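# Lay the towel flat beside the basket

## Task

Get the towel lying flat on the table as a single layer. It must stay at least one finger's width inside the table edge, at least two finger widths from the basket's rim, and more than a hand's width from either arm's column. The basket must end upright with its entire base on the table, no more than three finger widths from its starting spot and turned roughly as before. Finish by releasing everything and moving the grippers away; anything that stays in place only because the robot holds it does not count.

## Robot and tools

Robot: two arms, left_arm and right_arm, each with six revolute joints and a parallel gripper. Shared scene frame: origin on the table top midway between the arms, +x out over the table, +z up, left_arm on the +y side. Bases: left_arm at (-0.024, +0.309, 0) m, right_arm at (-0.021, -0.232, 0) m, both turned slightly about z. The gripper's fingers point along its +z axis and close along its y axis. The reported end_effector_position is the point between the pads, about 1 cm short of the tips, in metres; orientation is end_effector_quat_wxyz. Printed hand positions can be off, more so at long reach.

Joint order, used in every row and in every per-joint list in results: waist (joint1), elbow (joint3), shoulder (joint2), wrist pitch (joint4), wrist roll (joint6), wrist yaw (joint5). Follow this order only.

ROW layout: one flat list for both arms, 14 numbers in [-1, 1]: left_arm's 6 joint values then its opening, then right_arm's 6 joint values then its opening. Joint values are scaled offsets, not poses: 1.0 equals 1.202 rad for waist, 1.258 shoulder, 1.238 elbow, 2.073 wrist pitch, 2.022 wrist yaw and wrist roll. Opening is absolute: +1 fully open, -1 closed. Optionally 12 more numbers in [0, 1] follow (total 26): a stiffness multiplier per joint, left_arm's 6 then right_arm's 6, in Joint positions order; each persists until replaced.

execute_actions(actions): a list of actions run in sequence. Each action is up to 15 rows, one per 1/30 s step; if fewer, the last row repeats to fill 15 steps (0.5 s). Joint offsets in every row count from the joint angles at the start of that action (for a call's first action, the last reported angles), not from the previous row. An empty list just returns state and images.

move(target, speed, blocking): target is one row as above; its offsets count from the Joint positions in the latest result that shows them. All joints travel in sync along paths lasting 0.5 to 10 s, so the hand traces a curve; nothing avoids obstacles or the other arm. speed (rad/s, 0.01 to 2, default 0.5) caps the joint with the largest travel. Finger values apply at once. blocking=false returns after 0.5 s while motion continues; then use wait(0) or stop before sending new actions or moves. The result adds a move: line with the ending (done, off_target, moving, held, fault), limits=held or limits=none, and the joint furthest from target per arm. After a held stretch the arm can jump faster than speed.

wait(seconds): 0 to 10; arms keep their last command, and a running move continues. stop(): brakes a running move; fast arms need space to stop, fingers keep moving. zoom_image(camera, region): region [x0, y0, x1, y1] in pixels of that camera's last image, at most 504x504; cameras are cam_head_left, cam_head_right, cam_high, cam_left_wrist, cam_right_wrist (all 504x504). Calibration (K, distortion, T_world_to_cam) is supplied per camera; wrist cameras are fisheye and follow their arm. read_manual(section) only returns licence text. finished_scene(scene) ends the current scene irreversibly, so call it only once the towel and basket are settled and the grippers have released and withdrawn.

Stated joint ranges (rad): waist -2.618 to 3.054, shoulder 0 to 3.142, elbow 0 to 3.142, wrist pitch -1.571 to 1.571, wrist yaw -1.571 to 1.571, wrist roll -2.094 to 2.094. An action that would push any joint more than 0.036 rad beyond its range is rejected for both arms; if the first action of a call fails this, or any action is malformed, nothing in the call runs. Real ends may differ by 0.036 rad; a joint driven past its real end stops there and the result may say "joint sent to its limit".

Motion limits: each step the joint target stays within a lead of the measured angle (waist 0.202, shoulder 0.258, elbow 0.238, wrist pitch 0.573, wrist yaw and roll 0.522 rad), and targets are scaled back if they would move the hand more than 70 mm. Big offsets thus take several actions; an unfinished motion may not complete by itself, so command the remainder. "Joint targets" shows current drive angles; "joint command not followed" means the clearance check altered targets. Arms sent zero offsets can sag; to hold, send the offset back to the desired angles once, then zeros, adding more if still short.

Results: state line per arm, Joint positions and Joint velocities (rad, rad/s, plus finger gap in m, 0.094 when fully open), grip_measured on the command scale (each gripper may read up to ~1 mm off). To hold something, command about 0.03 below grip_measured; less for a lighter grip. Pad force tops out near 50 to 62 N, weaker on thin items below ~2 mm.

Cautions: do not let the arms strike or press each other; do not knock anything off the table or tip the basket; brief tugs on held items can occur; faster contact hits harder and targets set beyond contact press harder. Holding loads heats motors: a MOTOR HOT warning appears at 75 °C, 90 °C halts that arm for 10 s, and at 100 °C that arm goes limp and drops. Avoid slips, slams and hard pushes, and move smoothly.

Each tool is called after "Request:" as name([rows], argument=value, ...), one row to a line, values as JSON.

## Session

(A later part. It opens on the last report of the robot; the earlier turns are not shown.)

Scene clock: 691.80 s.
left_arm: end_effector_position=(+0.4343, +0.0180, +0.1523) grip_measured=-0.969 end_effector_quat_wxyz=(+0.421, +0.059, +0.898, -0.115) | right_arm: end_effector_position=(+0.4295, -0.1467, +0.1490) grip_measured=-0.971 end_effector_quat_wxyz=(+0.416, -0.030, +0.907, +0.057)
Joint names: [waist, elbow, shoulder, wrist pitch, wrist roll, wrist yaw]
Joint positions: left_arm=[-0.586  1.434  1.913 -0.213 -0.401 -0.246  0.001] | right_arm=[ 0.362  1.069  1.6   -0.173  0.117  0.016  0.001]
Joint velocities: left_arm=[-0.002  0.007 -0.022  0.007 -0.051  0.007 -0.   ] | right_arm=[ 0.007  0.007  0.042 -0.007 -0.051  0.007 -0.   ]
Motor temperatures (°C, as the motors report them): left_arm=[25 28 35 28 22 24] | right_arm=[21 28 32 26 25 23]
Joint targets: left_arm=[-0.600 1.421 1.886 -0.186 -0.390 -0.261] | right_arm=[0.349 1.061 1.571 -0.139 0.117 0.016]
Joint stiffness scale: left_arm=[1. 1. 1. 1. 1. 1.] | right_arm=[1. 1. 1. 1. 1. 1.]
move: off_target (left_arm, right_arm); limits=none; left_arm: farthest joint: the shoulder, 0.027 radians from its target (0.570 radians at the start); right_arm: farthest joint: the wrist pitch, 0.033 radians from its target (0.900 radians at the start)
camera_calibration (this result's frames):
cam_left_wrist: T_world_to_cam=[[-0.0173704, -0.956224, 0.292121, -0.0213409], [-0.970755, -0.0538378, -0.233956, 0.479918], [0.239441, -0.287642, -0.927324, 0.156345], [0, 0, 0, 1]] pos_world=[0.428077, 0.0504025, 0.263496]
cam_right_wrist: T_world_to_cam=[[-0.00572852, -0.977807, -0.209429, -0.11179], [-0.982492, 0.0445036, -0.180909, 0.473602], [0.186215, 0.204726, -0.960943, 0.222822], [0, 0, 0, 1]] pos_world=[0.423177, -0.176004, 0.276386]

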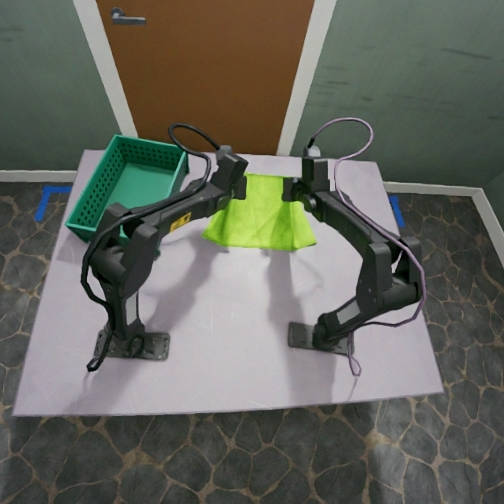

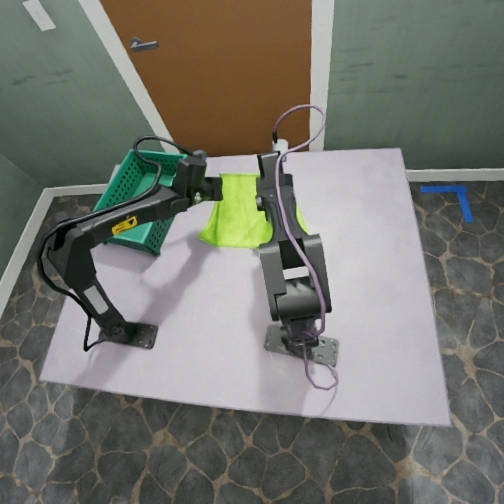

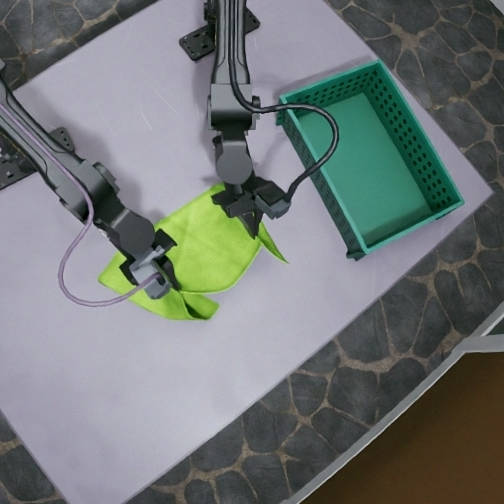

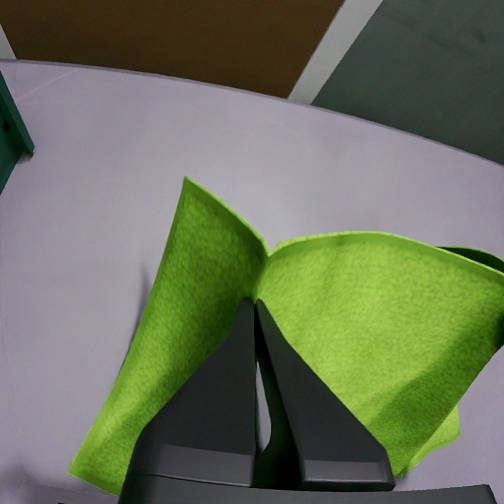

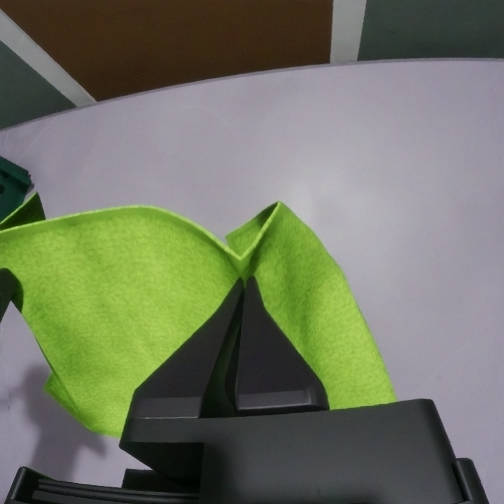

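Request:
move(target=[-0.054,-0.3187,-0.144,0.5306,0.203,-0.059,-1,0,-0.308,-0.168,0.52,-0.06,0,-1], speed=0.6)

Scene clock: 701.73 s.
left_arm: end_effector_position=(+0.4217, +0.0158, +0.2981) grip_measured=-0.969 end_effector_quat_wxyz=(+0.739, +0.094, +0.650, -0.148) | right_arm: end_effector_position=(+0.4202, -0.1485, +0.2976) grip_measured=-0.971 end_effector_quat_wxyz=(+0.753, -0.054, +0.652, +0.069)
Joint names: [waist, elbow, shoulder, wrist pitch, wrist roll, wrist yaw]
Joint positions: left_arm=[-0.639  1.05   1.761  0.857 -0.002 -0.357  0.001] | right_arm=[0.362 0.694 1.419 0.869 0.007 0.016 0.001]
Joint velocities: left_arm=[ 0.002 -0.022 -0.022 -0.051 -0.051 -0.022 -0.   ] | right_arm=[-0.017 -0.007  0.002 -0.037  0.007  0.051  0.   ]
Motor temperatures (°C, as the motors report them): left_arm=[25 28 35 30 22 24] | right_arm=[22 28 31 29 25 23]
Joint targets: left_arm=[-0.650 1.039 1.732 0.887 0.009 -0.365] | right_arm=[0.362 0.687 1.389 0.905 -0.004 0.016]
Joint stiffness scale: left_arm=[1. 1. 1. 1. 1. 1.] | right_arm=[1. 1. 1. 1. 1. 1.]
move: off_target (left_arm, right_arm); limits=none; left_arm: farthest joint: the wrist pitch, 0.030 radians from its target (1.099 radians at the start); right_arm: farthest joint: the wrist pitch, 0.036 radians from its target (1.077 radians at the start)
camera_calibration (this result's frames):
cam_left_wrist: T_world_to_cam=[[-0.308138, -0.909757, 0.278196, 0.0597864], [-0.508696, -0.0895451, -0.856277, 0.492913], [0.803915, -0.405369, -0.435198, -0.088975], [0, 0, 0, 1]] pos_world=[0.340693, 0.0624613, 0.366716]
cam_right_wrist: T_world_to_cam=[[0.201253, -0.963765, -0.175085, -0.177575], [-0.513545, 0.048396, -0.856697, 0.496103], [0.834128, 0.262327, -0.485196, -0.0375573], [0, 0, 0, 1]] pos_world=[0.321836, -0.185297, 0.375697]

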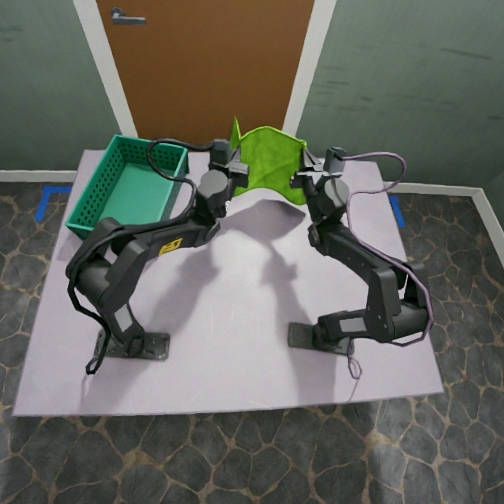

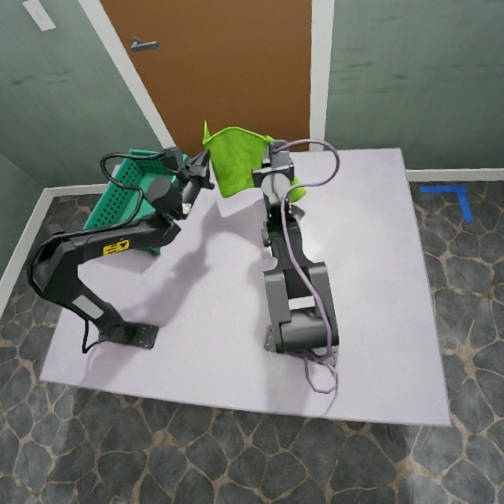

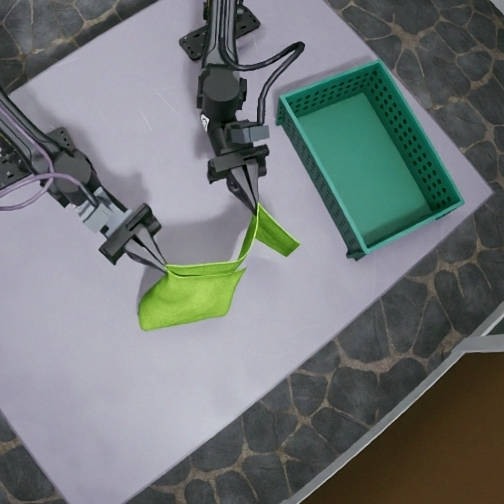

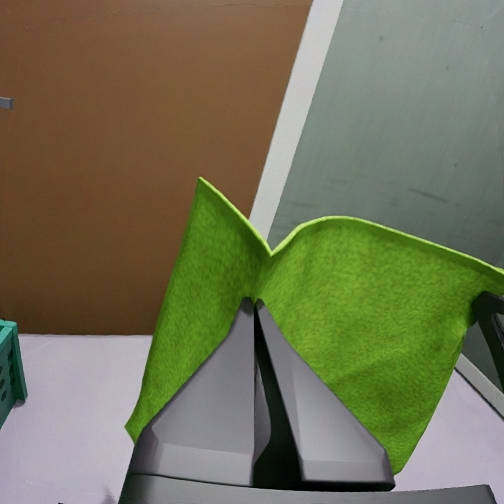

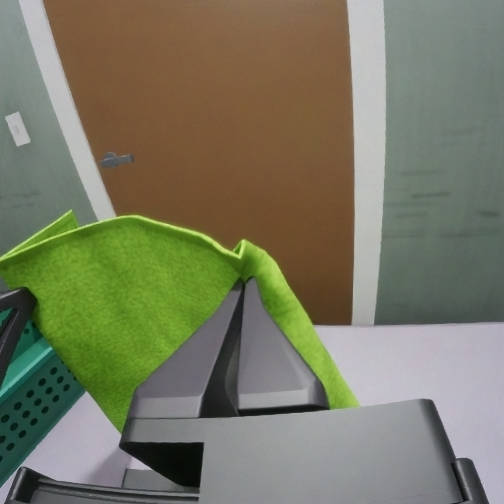

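Request:
move(target=[0.097,0.2106,0.259,0.14,0,0,-1,-0.046,0.209,0.353,0.201,0,0,-1], speed=0.45)

Scene clock: 734.90 s.
left_arm: end_effector_position=(+0.5007, +0.0316, +0.2785) grip_measured=-0.969 end_effector_quat_wxyz=(+0.787, +0.034, +0.602, -0.131) | right_arm: end_effector_position=(+0.4994, -0.1561, +0.2788) grip_measured=-0.971 end_effector_quat_wxyz=(+0.802, -0.035, +0.593, +0.057)
Joint names: [waist, elbow, shoulder, wrist pitch, wrist roll, wrist yaw]
Joint positions: left_arm=[-0.531  1.274  2.094  1.117 -0.002 -0.357  0.001] | right_arm=[0.319 0.916 1.869 1.251 0.007 0.016 0.001]
Joint velocities: left_arm=[-0.002  0.002 -0.017 -0.037 -0.007 -0.007 -0.   ] | right_arm=[-0.017  0.007 -0.032  0.007 -0.066 -0.066 -0.   ]
Motor temperatures (°C, as the motors report them): left_arm=[25 28 35 34 22 24] | right_arm=[21 27 30 33 25 23]
Joint targets: left_arm=[-0.522 1.311 2.087 1.147 -0.002 -0.357] | right_arm=[0.307 0.953 1.863 1.286 0.007 0.016]
Joint stiffness scale: left_arm=[1. 1. 1. 1. 1. 1.] | right_arm=[1. 1. 1. 1. 1. 1.]
move: off_target (left_arm, right_arm); limits=none; left_arm: farthest joint: the elbow, 0.037 radians from its target (0.260 radians at the start); right_arm: farthest joint: the elbow, 0.037 radians from its target (0.259 radians at the start)
camera_calibration (this result's frames):
cam_left_wrist: T_world_to_cam=[[-0.24617, -0.912189, 0.327586, 0.0592471], [-0.386382, -0.217608, -0.896301, 0.471705], [0.888881, -0.347215, -0.298885, -0.236908], [0, 0, 0, 1]] pos_world=[0.407427, 0.0744332, 0.332573]
cam_right_wrist: T_world_to_cam=[[0.186247, -0.967562, -0.170691, -0.198471], [-0.375476, 0.0904499, -0.922408, 0.476995], [0.907926, 0.235886, -0.34645, -0.190431], [0, 0, 0, 1]] pos_world=[0.388962, -0.190258, 0.340132]

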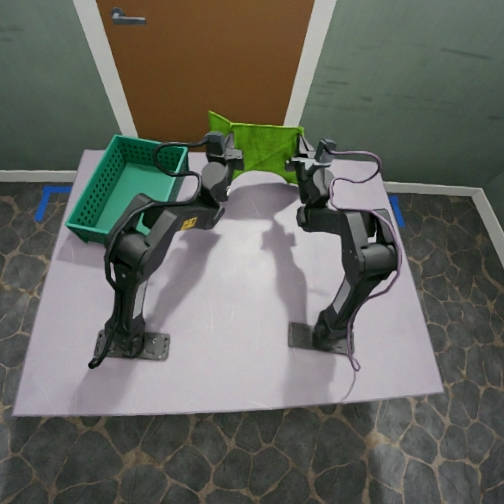

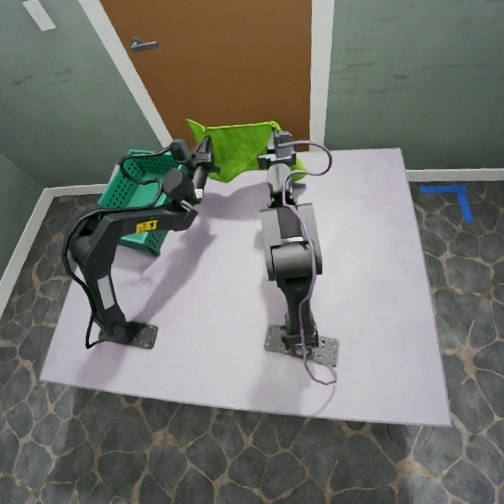

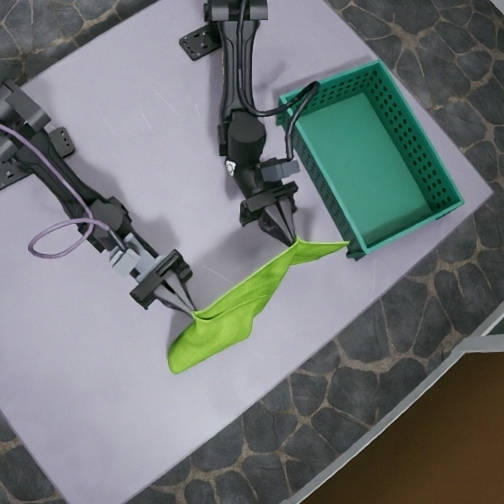

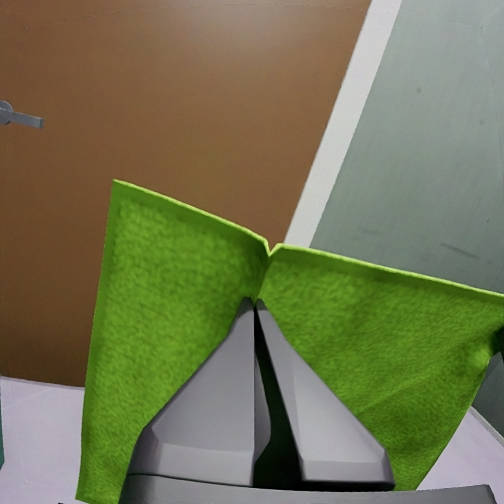

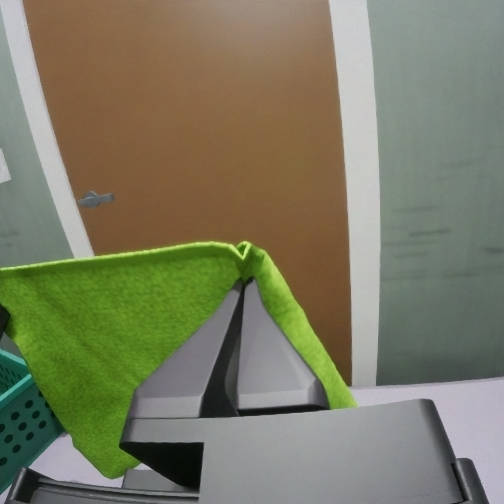

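Request:
move(target=[-0.089,-0.388,0.005,0.1785,0,0,-1,0.035,-0.394,-0.04,0.134,0,0,-1], speed=0.5)

Scene clock: 755.40 s.
left_arm: end_effector_position=(+0.4112, +0.0314, +0.1665) grip_measured=-0.969 end_effector_quat_wxyz=(+0.745, +0.087, +0.644, -0.147) | right_arm: end_effector_position=(+0.4104, -0.1559, +0.1637) grip_measured=-0.971 end_effector_quat_wxyz=(+0.737, -0.052, +0.671, +0.063)
Joint names: [waist, elbow, shoulder, wrist pitch, wrist roll, wrist yaw]
Joint positions: left_arm=[-0.629  0.806  2.099  1.459 -0.002 -0.357  0.001] | right_arm=[0.349 0.438 1.848 1.503 0.007 0.014 0.001]
Joint velocities: left_arm=[ 0.012  0.002  0.012 -0.066  0.037 -0.022  0.001] | right_arm=[ 0.002 -0.012  0.022 -0.007 -0.022 -0.007  0.   ]
Motor temperatures (°C, as the motors report them): left_arm=[25 28 35 35 22 24] | right_arm=[22 28 30 34 25 23]
Joint targets: left_arm=[-0.638 0.794 2.100 1.487 -0.002 -0.357] | right_arm=[0.362 0.428 1.819 1.529 0.007 0.016]
Joint stiffness scale: left_arm=[1. 1. 1. 1. 1. 1.] | right_arm=[1. 1. 1. 1. 1. 1.]
move: off_target (left_arm, right_arm); limits=none; left_arm: farthest joint: the wrist pitch, 0.029 radians from its target (0.370 radians at the start); right_arm: farthest joint: the shoulder, 0.029 radians from its target (0.051 radians at the start)
camera_calibration (this result's frames):
cam_left_wrist: T_world_to_cam=[[-0.302948, -0.909494, 0.28468, 0.104128], [-0.494786, -0.105198, -0.862624, 0.372152], [0.814499, -0.402186, -0.418136, -0.138707], [0, 0, 0, 1]] pos_world=[0.328657, 0.0780679, 0.233386]
cam_right_wrist: T_world_to_cam=[[0.181952, -0.967528, -0.17545, -0.198718], [-0.554451, 0.0464088, -0.830922, 0.388995], [0.812082, 0.248467, -0.528002, -0.0785567], [0, 0, 0, 1]] pos_world=[0.31563, -0.190799, 0.246881]

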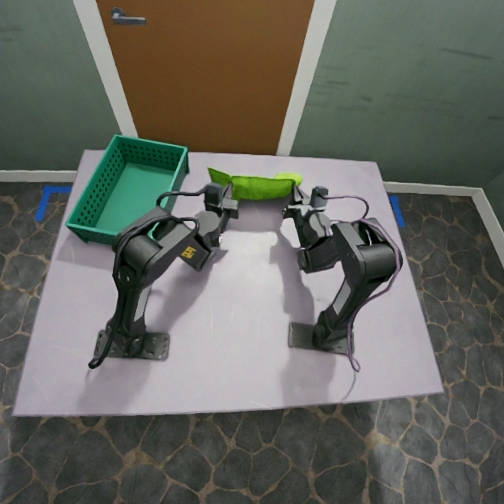

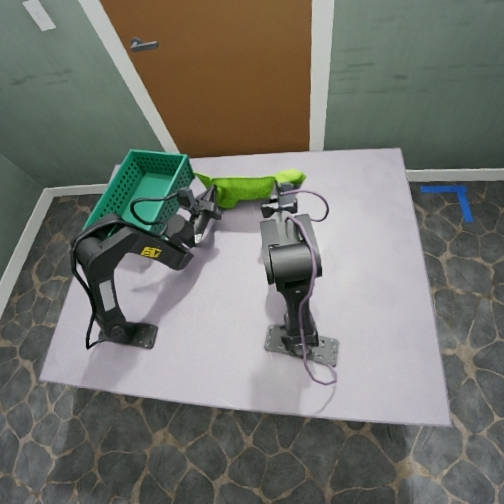

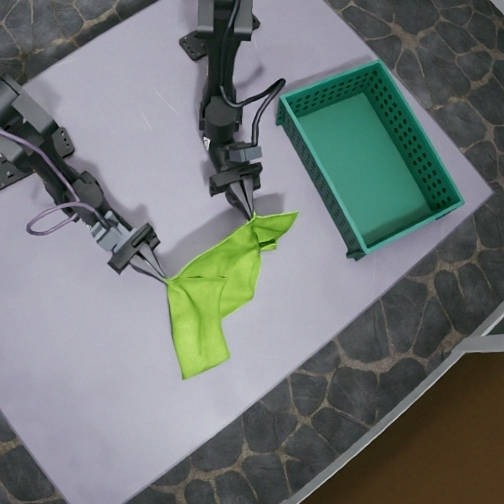

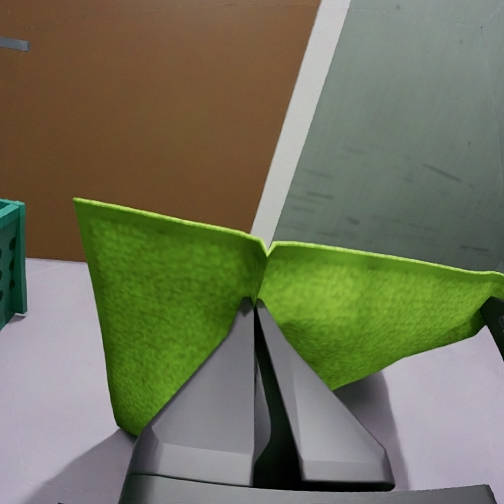

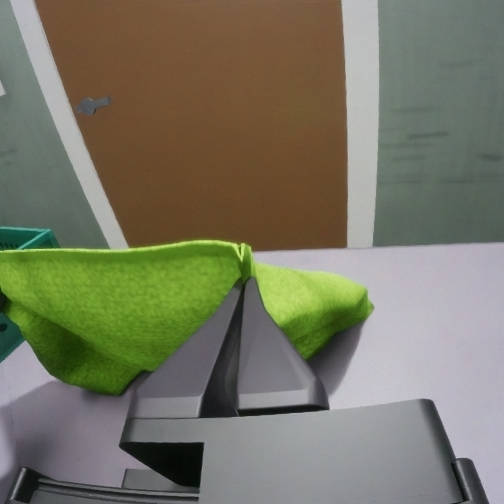

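Request:
move(target=[-0.13,-0.18,-0.2805,-0.3765,-0.124,0,-1,0.053,-0.184,-0.41,-0.4155,0.04,0,-1], speed=0.5)

Scene clock: 778.57 s.
left_arm: end_effector_position=(+0.3137, +0.0276, +0.0679) grip_measured=-0.970 end_effector_quat_wxyz=(+0.519, +0.158, +0.829, -0.137) | right_arm: end_effector_position=(+0.3114, -0.1547, +0.0639) grip_measured=-0.971 end_effector_quat_wxyz=(+0.511, -0.061, +0.854, +0.076)
Joint names: [waist, elbow, shoulder, wrist pitch, wrist roll, wrist yaw]
Joint positions: left_arm=[-0.776  0.599  1.771  0.704 -0.244 -0.354  0.001] | right_arm=[0.402 0.221 1.357 0.653 0.082 0.01  0.001]
Joint velocities: left_arm=[ 0.002 -0.002 -0.012 -0.007  0.007 -0.11   0.001] | right_arm=[ 0.017  0.002 -0.012  0.022 -0.037 -0.007 -0.   ]
Motor temperatures (°C, as the motors report them): left_arm=[25 27 34 36 22 24] | right_arm=[22 27 30 36 25 23]
Joint targets: left_arm=[-0.785 0.583 1.746 0.678 -0.253 -0.357] | right_arm=[0.413 0.210 1.332 0.642 0.087 0.014]
Joint stiffness scale: left_arm=[1. 1. 1. 1. 1. 1.] | right_arm=[1. 1. 1. 1. 1. 1.]
move: off_target (left_arm, right_arm); limits=none; left_arm: farthest joint: the shoulder, 0.025 radians from its target (0.353 radians at the start); right_arm: farthest joint: the shoulder, 0.025 radians from its target (0.515 radians at the start)
camera_calibration (this result's frames):
cam_left_wrist: T_world_to_cam=[[-0.259781, -0.935112, 0.240995, 0.0893448], [-0.873427, 0.121089, -0.47166, 0.324454], [0.411873, -0.33302, -0.848209, 0.0515161], [0, 0, 0, 1]] pos_world=[0.285378, 0.0614154, 0.175197]
cam_right_wrist: T_world_to_cam=[[0.104641, -0.970328, -0.217978, -0.170703], [-0.920112, -0.0112793, -0.391493, 0.327975], [0.377418, 0.241531, -0.89399, 0.106504], [0, 0, 0, 1]] pos_world=[0.27944, -0.187663, 0.186404]

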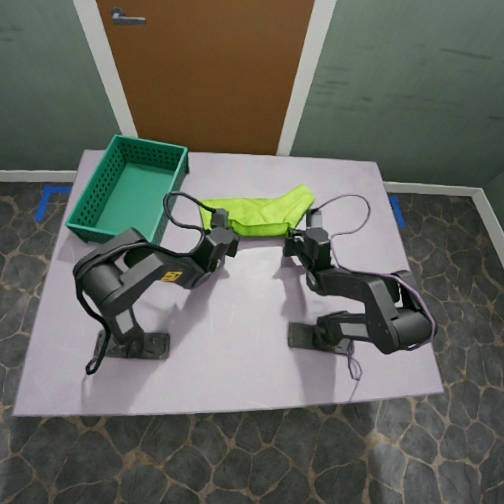

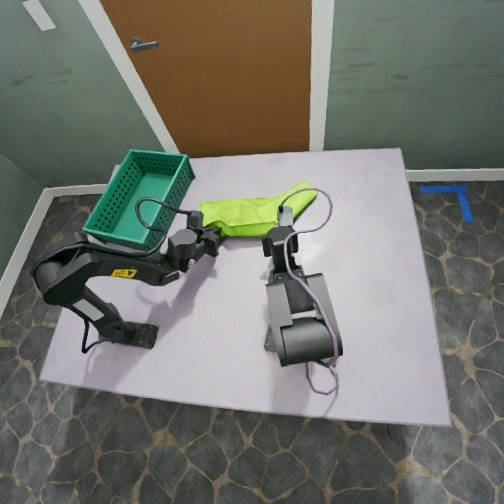

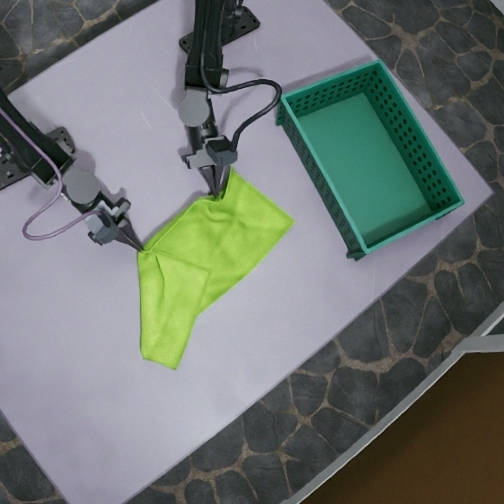

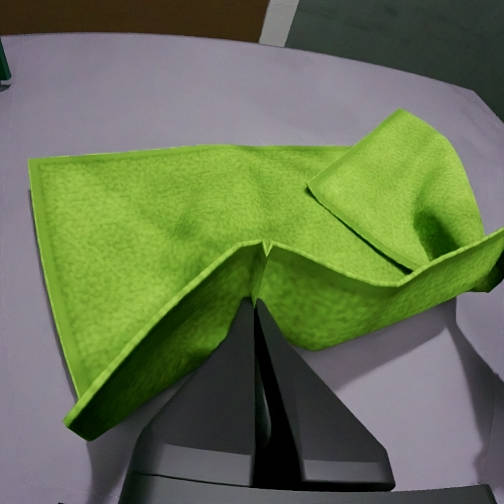

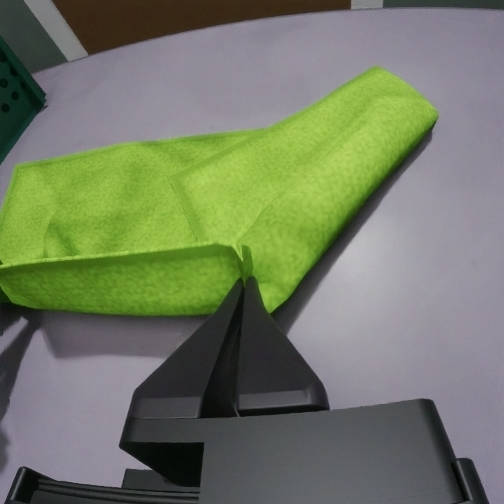

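Request:
move(target=[-0.022,-0.056,0.06,0.0626,0,0,-1,0.01,-0.0727,0.1227,0.119,0,0,-1], speed=0.3)

Scene clock: 799.20 s.
left_arm: end_effector_position=(+0.3042, +0.0266, +0.0487) grip_measured=-0.970 end_effector_quat_wxyz=(+0.519, +0.165, +0.826, -0.145) | right_arm: end_effector_position=(+0.3037, -0.1556, +0.0422) grip_measured=-0.971 end_effector_quat_wxyz=(+0.516, -0.062, +0.851, +0.079)
Joint names: [waist, elbow, shoulder, wrist pitch, wrist roll, wrist yaw]
Joint positions: left_arm=[-0.793  0.55   1.838  0.826 -0.244 -0.35   0.001] | right_arm=[0.402 0.145 1.501 0.882 0.082 0.006 0.001]
Joint velocities: left_arm=[-0.007  0.012 -0.012 -0.066 -0.022  0.022 -0.   ] | right_arm=[ 0.007 -0.007  0.007 -0.007 -0.051  0.051  0.   ]
Motor temperatures (°C, as the motors report them): left_arm=[25 27 33 36 22 24] | right_arm=[22 27 29 35 25 23]
Joint targets: left_arm=[-0.802 0.530 1.846 0.834 -0.244 -0.354] | right_arm=[0.414 0.131 1.512 0.899 0.082 0.010]
Joint stiffness scale: left_arm=[1. 1. 1. 1. 1. 1.] | right_arm=[1. 1. 1. 1. 1. 1.]
move: off_target (left_arm); limits=none; left_arm: farthest joint: the elbow, 0.021 radians from its target (0.070 radians at the start); right_arm: farthest joint: the wrist pitch, 0.017 radians from its target (0.247 radians at the start)
camera_calibration (this result's frames):
cam_left_wrist: T_world_to_cam=[[-0.278675, -0.928513, 0.245363, 0.095849], [-0.869843, 0.135734, -0.474289, 0.305912], [0.40708, -0.3456, -0.845486, 0.0404588], [0, 0, 0, 1]] pos_world=[0.276336, 0.0614571, 0.15578]
cam_right_wrist: T_world_to_cam=[[0.110656, -0.968831, -0.221635, -0.177003], [-0.916017, -0.012905, -0.400931, 0.311267], [0.385575, 0.247387, -0.888894, 0.0884974], [0, 0, 0, 1]] pos_world=[0.27059, -0.189362, 0.164232]

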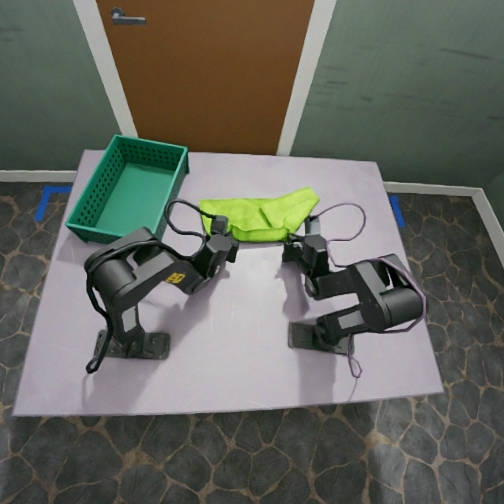

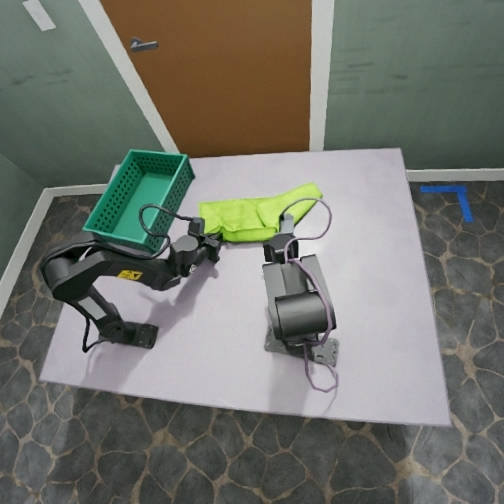

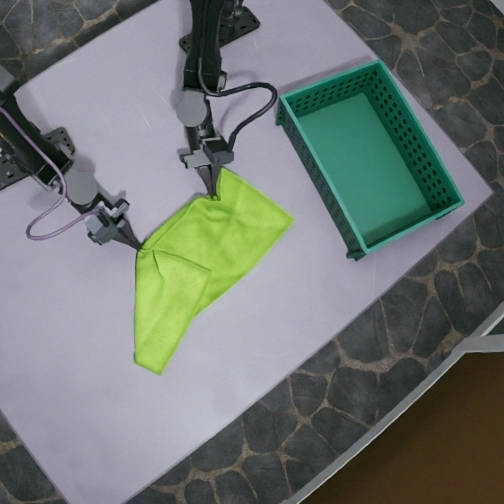

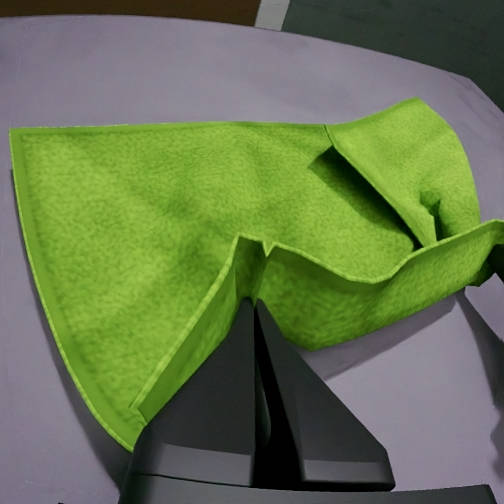

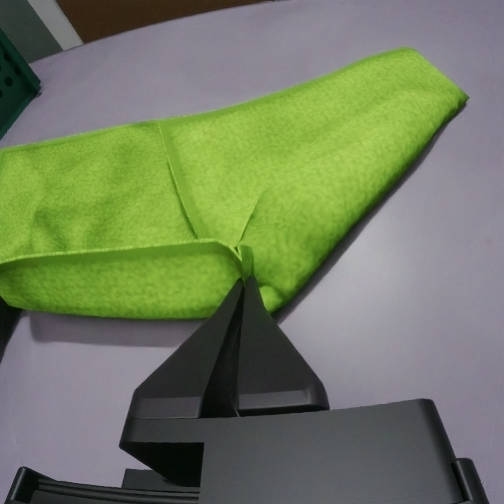

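Request:
move(target=[0,0.065,-0.395,-0.424,0,0,-0.5,0,0.218,-0.508,-0.5755,0,0,-0.5], speed=0.7)

Scene clock: 810.47 s.
left_arm: end_effector_position=(+0.2523, +0.0863, +0.0802) grip_measured=-0.503 end_effector_quat_wxyz=(+0.400, +0.212, +0.890, -0.056) | right_arm: end_effector_position=(+0.2399, -0.1705, +0.0783) grip_measured=-0.502 end_effector_quat_wxyz=(+0.369, -0.068, +0.925, +0.056)
Joint names: [waist, elbow, shoulder, wrist pitch, wrist roll, wrist yaw]
Joint positions: left_arm=[-0.793  0.599  1.363 -0.037 -0.244 -0.35   0.023] | right_arm=[ 0.402  0.383  0.884 -0.305  0.082  0.005  0.023]
Joint velocities: left_arm=[ 0.012 -0.022 -0.007 -0.022 -0.066 -0.051 -0.001] | right_arm=[-0.017 -0.002 -0.007  0.022 -0.051 -0.037  0.   ]
Motor temperatures (°C, as the motors report them): left_arm=[25 27 33 36 22 24] | right_arm=[22 27 28 36 25 23]
Joint targets: left_arm=[-0.793 0.631 1.341 -0.053 -0.244 -0.350] | right_arm=[0.402 0.415 0.862 -0.311 0.082 0.006]
Joint stiffness scale: left_arm=[1. 1. 1. 1. 1. 1.] | right_arm=[1. 1. 1. 1. 1. 1.]
move: off_target (left_arm, right_arm); limits=none; left_arm: farthest joint: the elbow, 0.031 radians from its target (0.080 radians at the start); right_arm: farthest joint: the elbow, 0.032 radians from its target (0.269 radians at the start)
camera_calibration (this result's frames):
cam_left_wrist: T_world_to_cam=[[-0.244514, -0.967835, 0.0592233, 0.138882], [-0.948128, 0.225846, -0.223714, 0.259392], [0.203143, -0.110852, -0.972854, 0.150211], [0, 0, 0, 1]] pos_world=[0.249382, 0.0924838, 0.195938]
cam_right_wrist: T_world_to_cam=[[0.0463532, -0.983893, -0.172646, -0.167323], [-0.99579, -0.0318312, -0.085954, 0.2584], [0.079074, 0.175903, -0.981226, 0.217422], [0, 0, 0, 1]] pos_world=[0.247876, -0.194648, 0.206663]

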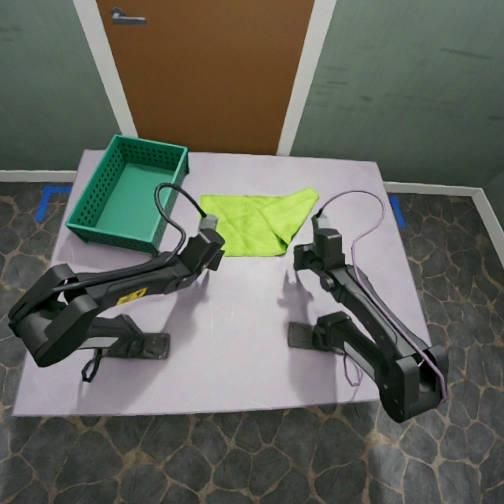

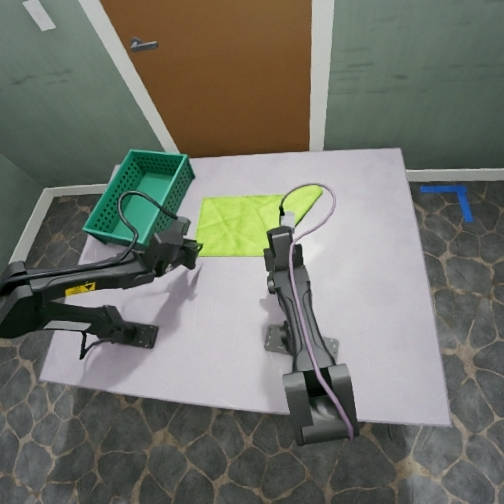

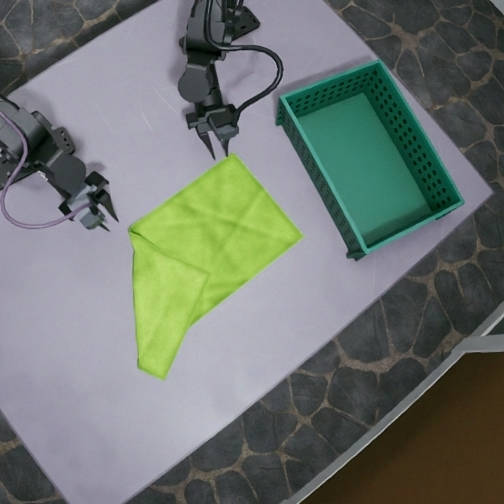

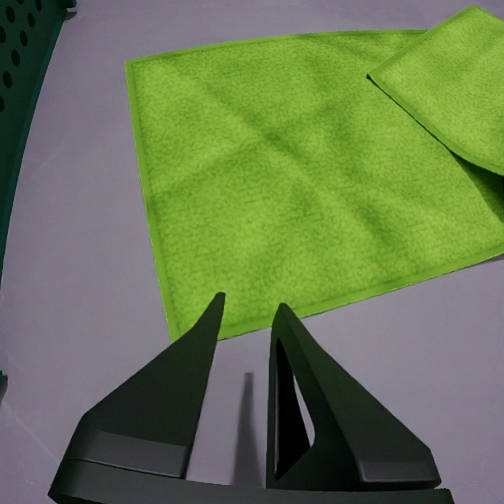

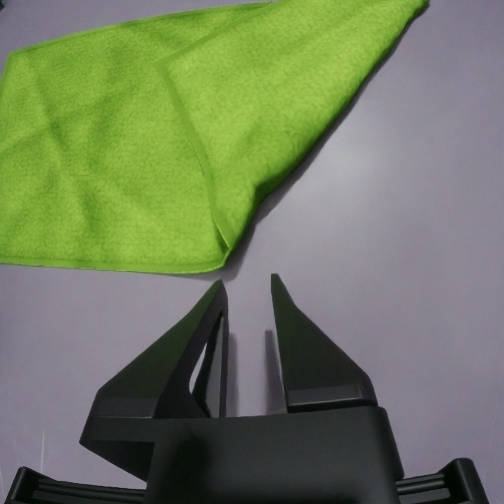

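Request:
move(target=[0,0.025,-0.017,0,0,0,-0.5,0.02,0.68,0.56,-0.22,-0.09,0,0.05], speed=0.9)

Scene clock: 886.53 s.
left_arm: end_effector_position=(+0.2523, +0.0864, +0.0801) grip_measured=-0.503 end_effector_quat_wxyz=(+0.400, +0.212, +0.890, -0.055) | right_arm: end_effector_position=(+0.3426, -0.1423, +0.1155) grip_measured=+0.048 end_effector_quat_wxyz=(+0.207, -0.161, +0.965, +0.013)
Joint names: [waist, elbow, shoulder, wrist pitch, wrist roll, wrist yaw]
Joint positions: left_arm=[-0.793  0.599  1.363 -0.038 -0.244 -0.35   0.023] | right_arm=[ 0.413  1.191  1.59  -0.754 -0.092  0.005  0.049]
Joint velocities: left_arm=[-0.007  0.002 -0.012  0.051 -0.081  0.007 -0.001] | right_arm=[-0.007 -0.012 -0.017  0.007  0.007 -0.081 -0.   ]
Motor temperatures (°C, as the motors report them): left_arm=[25 29 32 35 22 24] | right_arm=[21 29 27 35 25 23]
Joint targets: left_arm=[-0.793 0.630 1.341 -0.037 -0.244 -0.350] | right_arm=[0.426 1.225 1.589 -0.761 -0.100 0.005]
Joint stiffness scale: left_arm=[1. 1. 1. 1. 1. 1.] | right_arm=[1. 1. 1. 1. 1. 1.]
move: off_target (left_arm, right_arm); limits=none; left_arm: farthest joint: the elbow, 0.031 radians from its target (0.031 radians at the start); right_arm: farthest joint: the elbow, 0.034 radians from its target (0.842 radians at the start)
camera_calibration (this result's frames):
cam_left_wrist: T_world_to_cam=[[-0.244499, -0.967852, 0.0590058, 0.138938], [-0.948184, 0.22591, -0.223411, 0.259311], [0.202899, -0.110572, -0.972937, 0.150207], [0, 0, 0, 1]] pos_world=[0.249368, 0.0924997, 0.195877]
cam_right_wrist: T_world_to_cam=[[0.168757, -0.98514, -0.0319522, -0.196316], [-0.954772, -0.171434, 0.24294, 0.292822], [-0.244807, -0.0104907, -0.969515, 0.323946], [0, 0, 0, 1]] pos_world=[0.392013, -0.139801, 0.23666]

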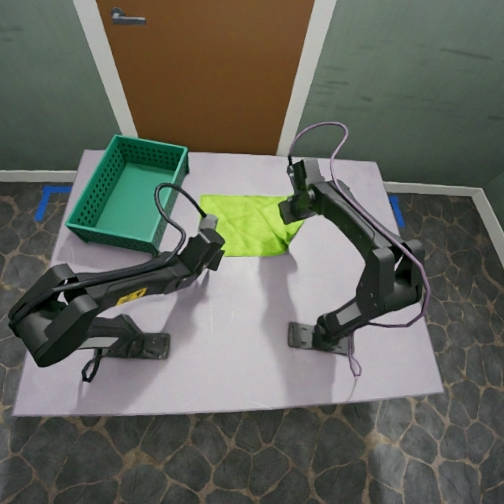

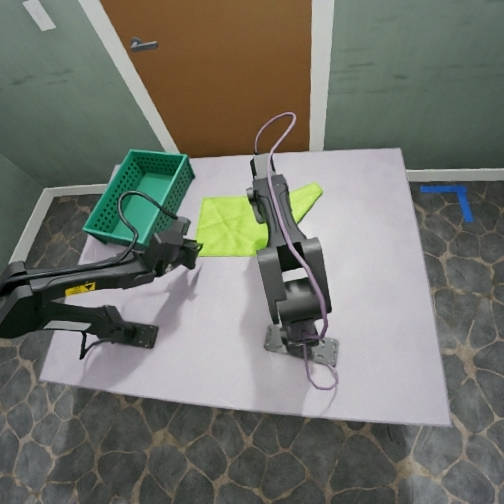

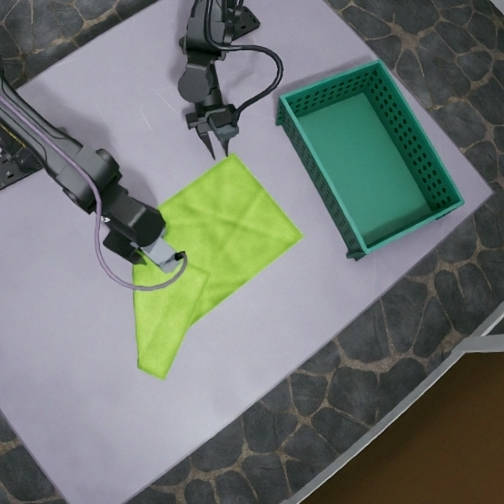

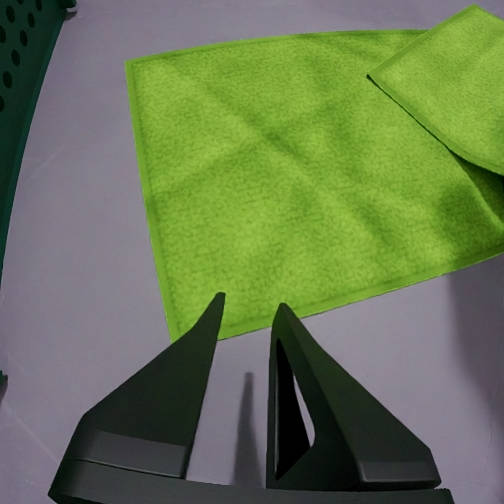

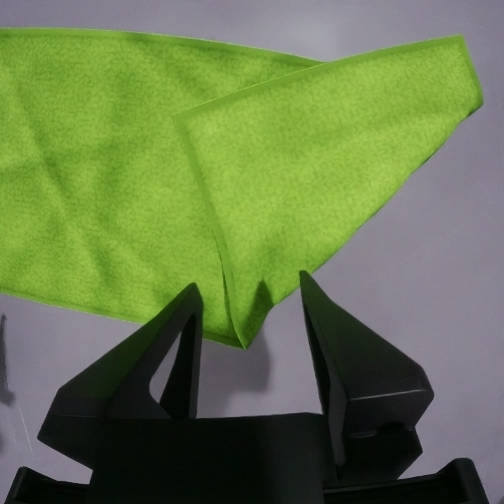

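Request:
move(target=[0,0.025,-0.017,0,0,0,-0.5,0.032,0.651,0.575,-0.1925,-0.09,0,0.05], speed=0.7)

Scene clock: 898.37 s.
left_arm: end_effector_position=(+0.2523, +0.0864, +0.0801) grip_measured=-0.503 end_effector_quat_wxyz=(+0.400, +0.212, +0.890, -0.055) | right_arm: end_effector_position=(+0.4277, -0.1088, +0.0304) grip_measured=+0.048 end_effector_quat_wxyz=(+0.029, -0.263, +0.964, -0.003)
Joint names: [waist, elbow, shoulder, wrist pitch, wrist roll, wrist yaw]
Joint positions: left_arm=[-0.793  0.599  1.363 -0.038 -0.244 -0.35   0.023] | right_arm=[ 0.439  1.957  2.326 -1.143 -0.265  0.005  0.049]
Joint velocities: left_arm=[-0.007 -0.012  0.002  0.037 -0.007 -0.066  0.   ] | right_arm=[ 0.017 -0.002  0.012  0.007 -0.022 -0.007 -0.   ]
Motor temperatures (°C, as the motors report them): left_arm=[25 29 32 35 22 24] | right_arm=[22 29 28 34 25 23]
Joint targets: left_arm=[-0.793 0.630 1.341 -0.038 -0.244 -0.350] | right_arm=[0.451 1.996 2.313 -1.153 -0.273 0.005]
Joint stiffness scale: left_arm=[1. 1. 1. 1. 1. 1.] | right_arm=[1. 1. 1. 1. 1. 1.]
move: off_target (left_arm, right_arm); limits=none; left_arm: farthest joint: the elbow, 0.031 radians from its target (0.031 radians at the start); right_arm: farthest joint: the elbow, 0.039 radians from its target (0.806 radians at the start)
camera_calibration (this result's frames):
cam_left_wrist: T_world_to_cam=[[-0.244499, -0.967852, 0.0590058, 0.138938], [-0.948184, 0.22591, -0.223411, 0.259311], [0.202899, -0.110572, -0.972937, 0.150207], [0, 0, 0, 1]] pos_world=[0.249368, 0.0924997, 0.195877]
cam_right_wrist: T_world_to_cam=[[0.354671, -0.934977, 0.0051877, -0.255575], [-0.770311, -0.289054, 0.568391, 0.298949], [-0.529933, -0.205588, -0.822742, 0.358869], [0, 0, 0, 1]] pos_world=[0.511105, -0.0787646, 0.126663]

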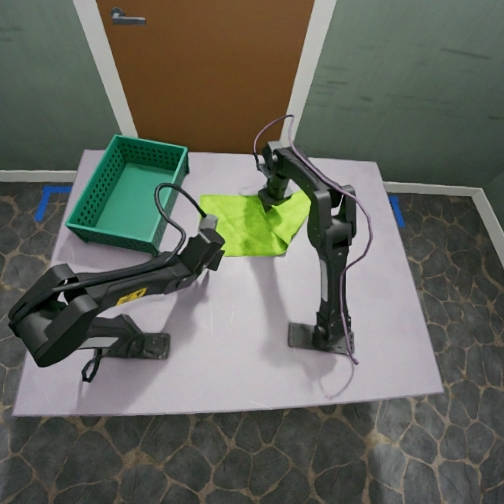

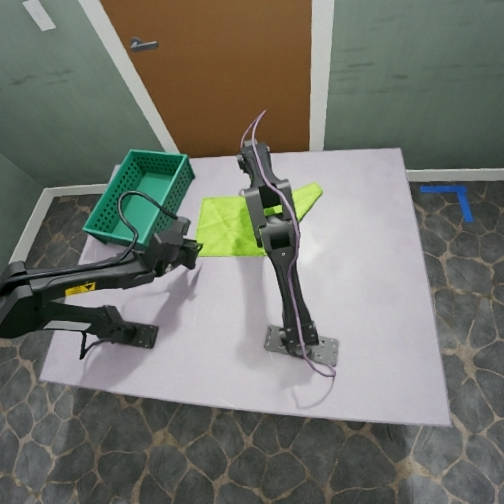

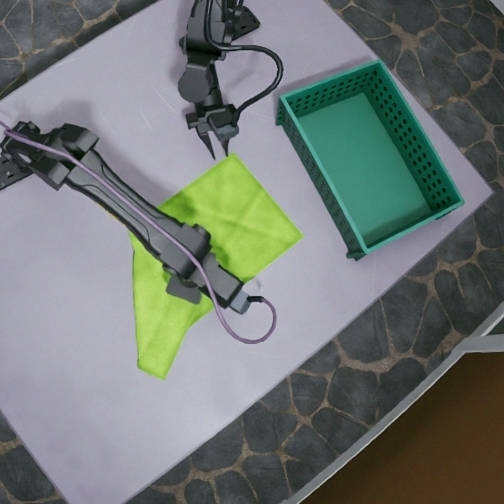

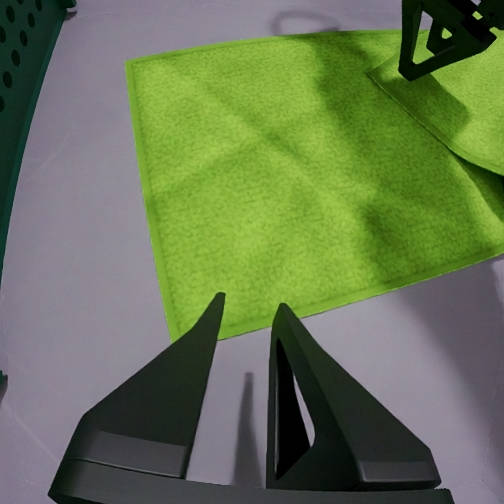

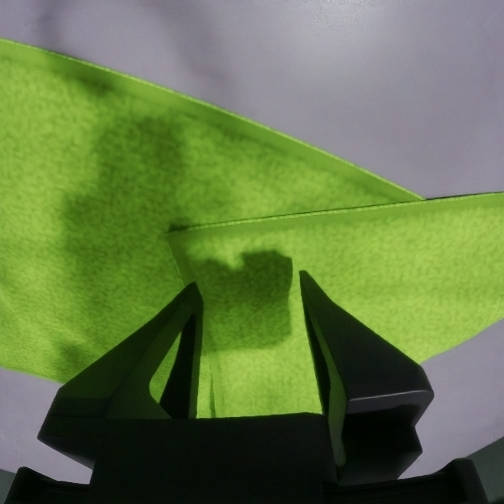

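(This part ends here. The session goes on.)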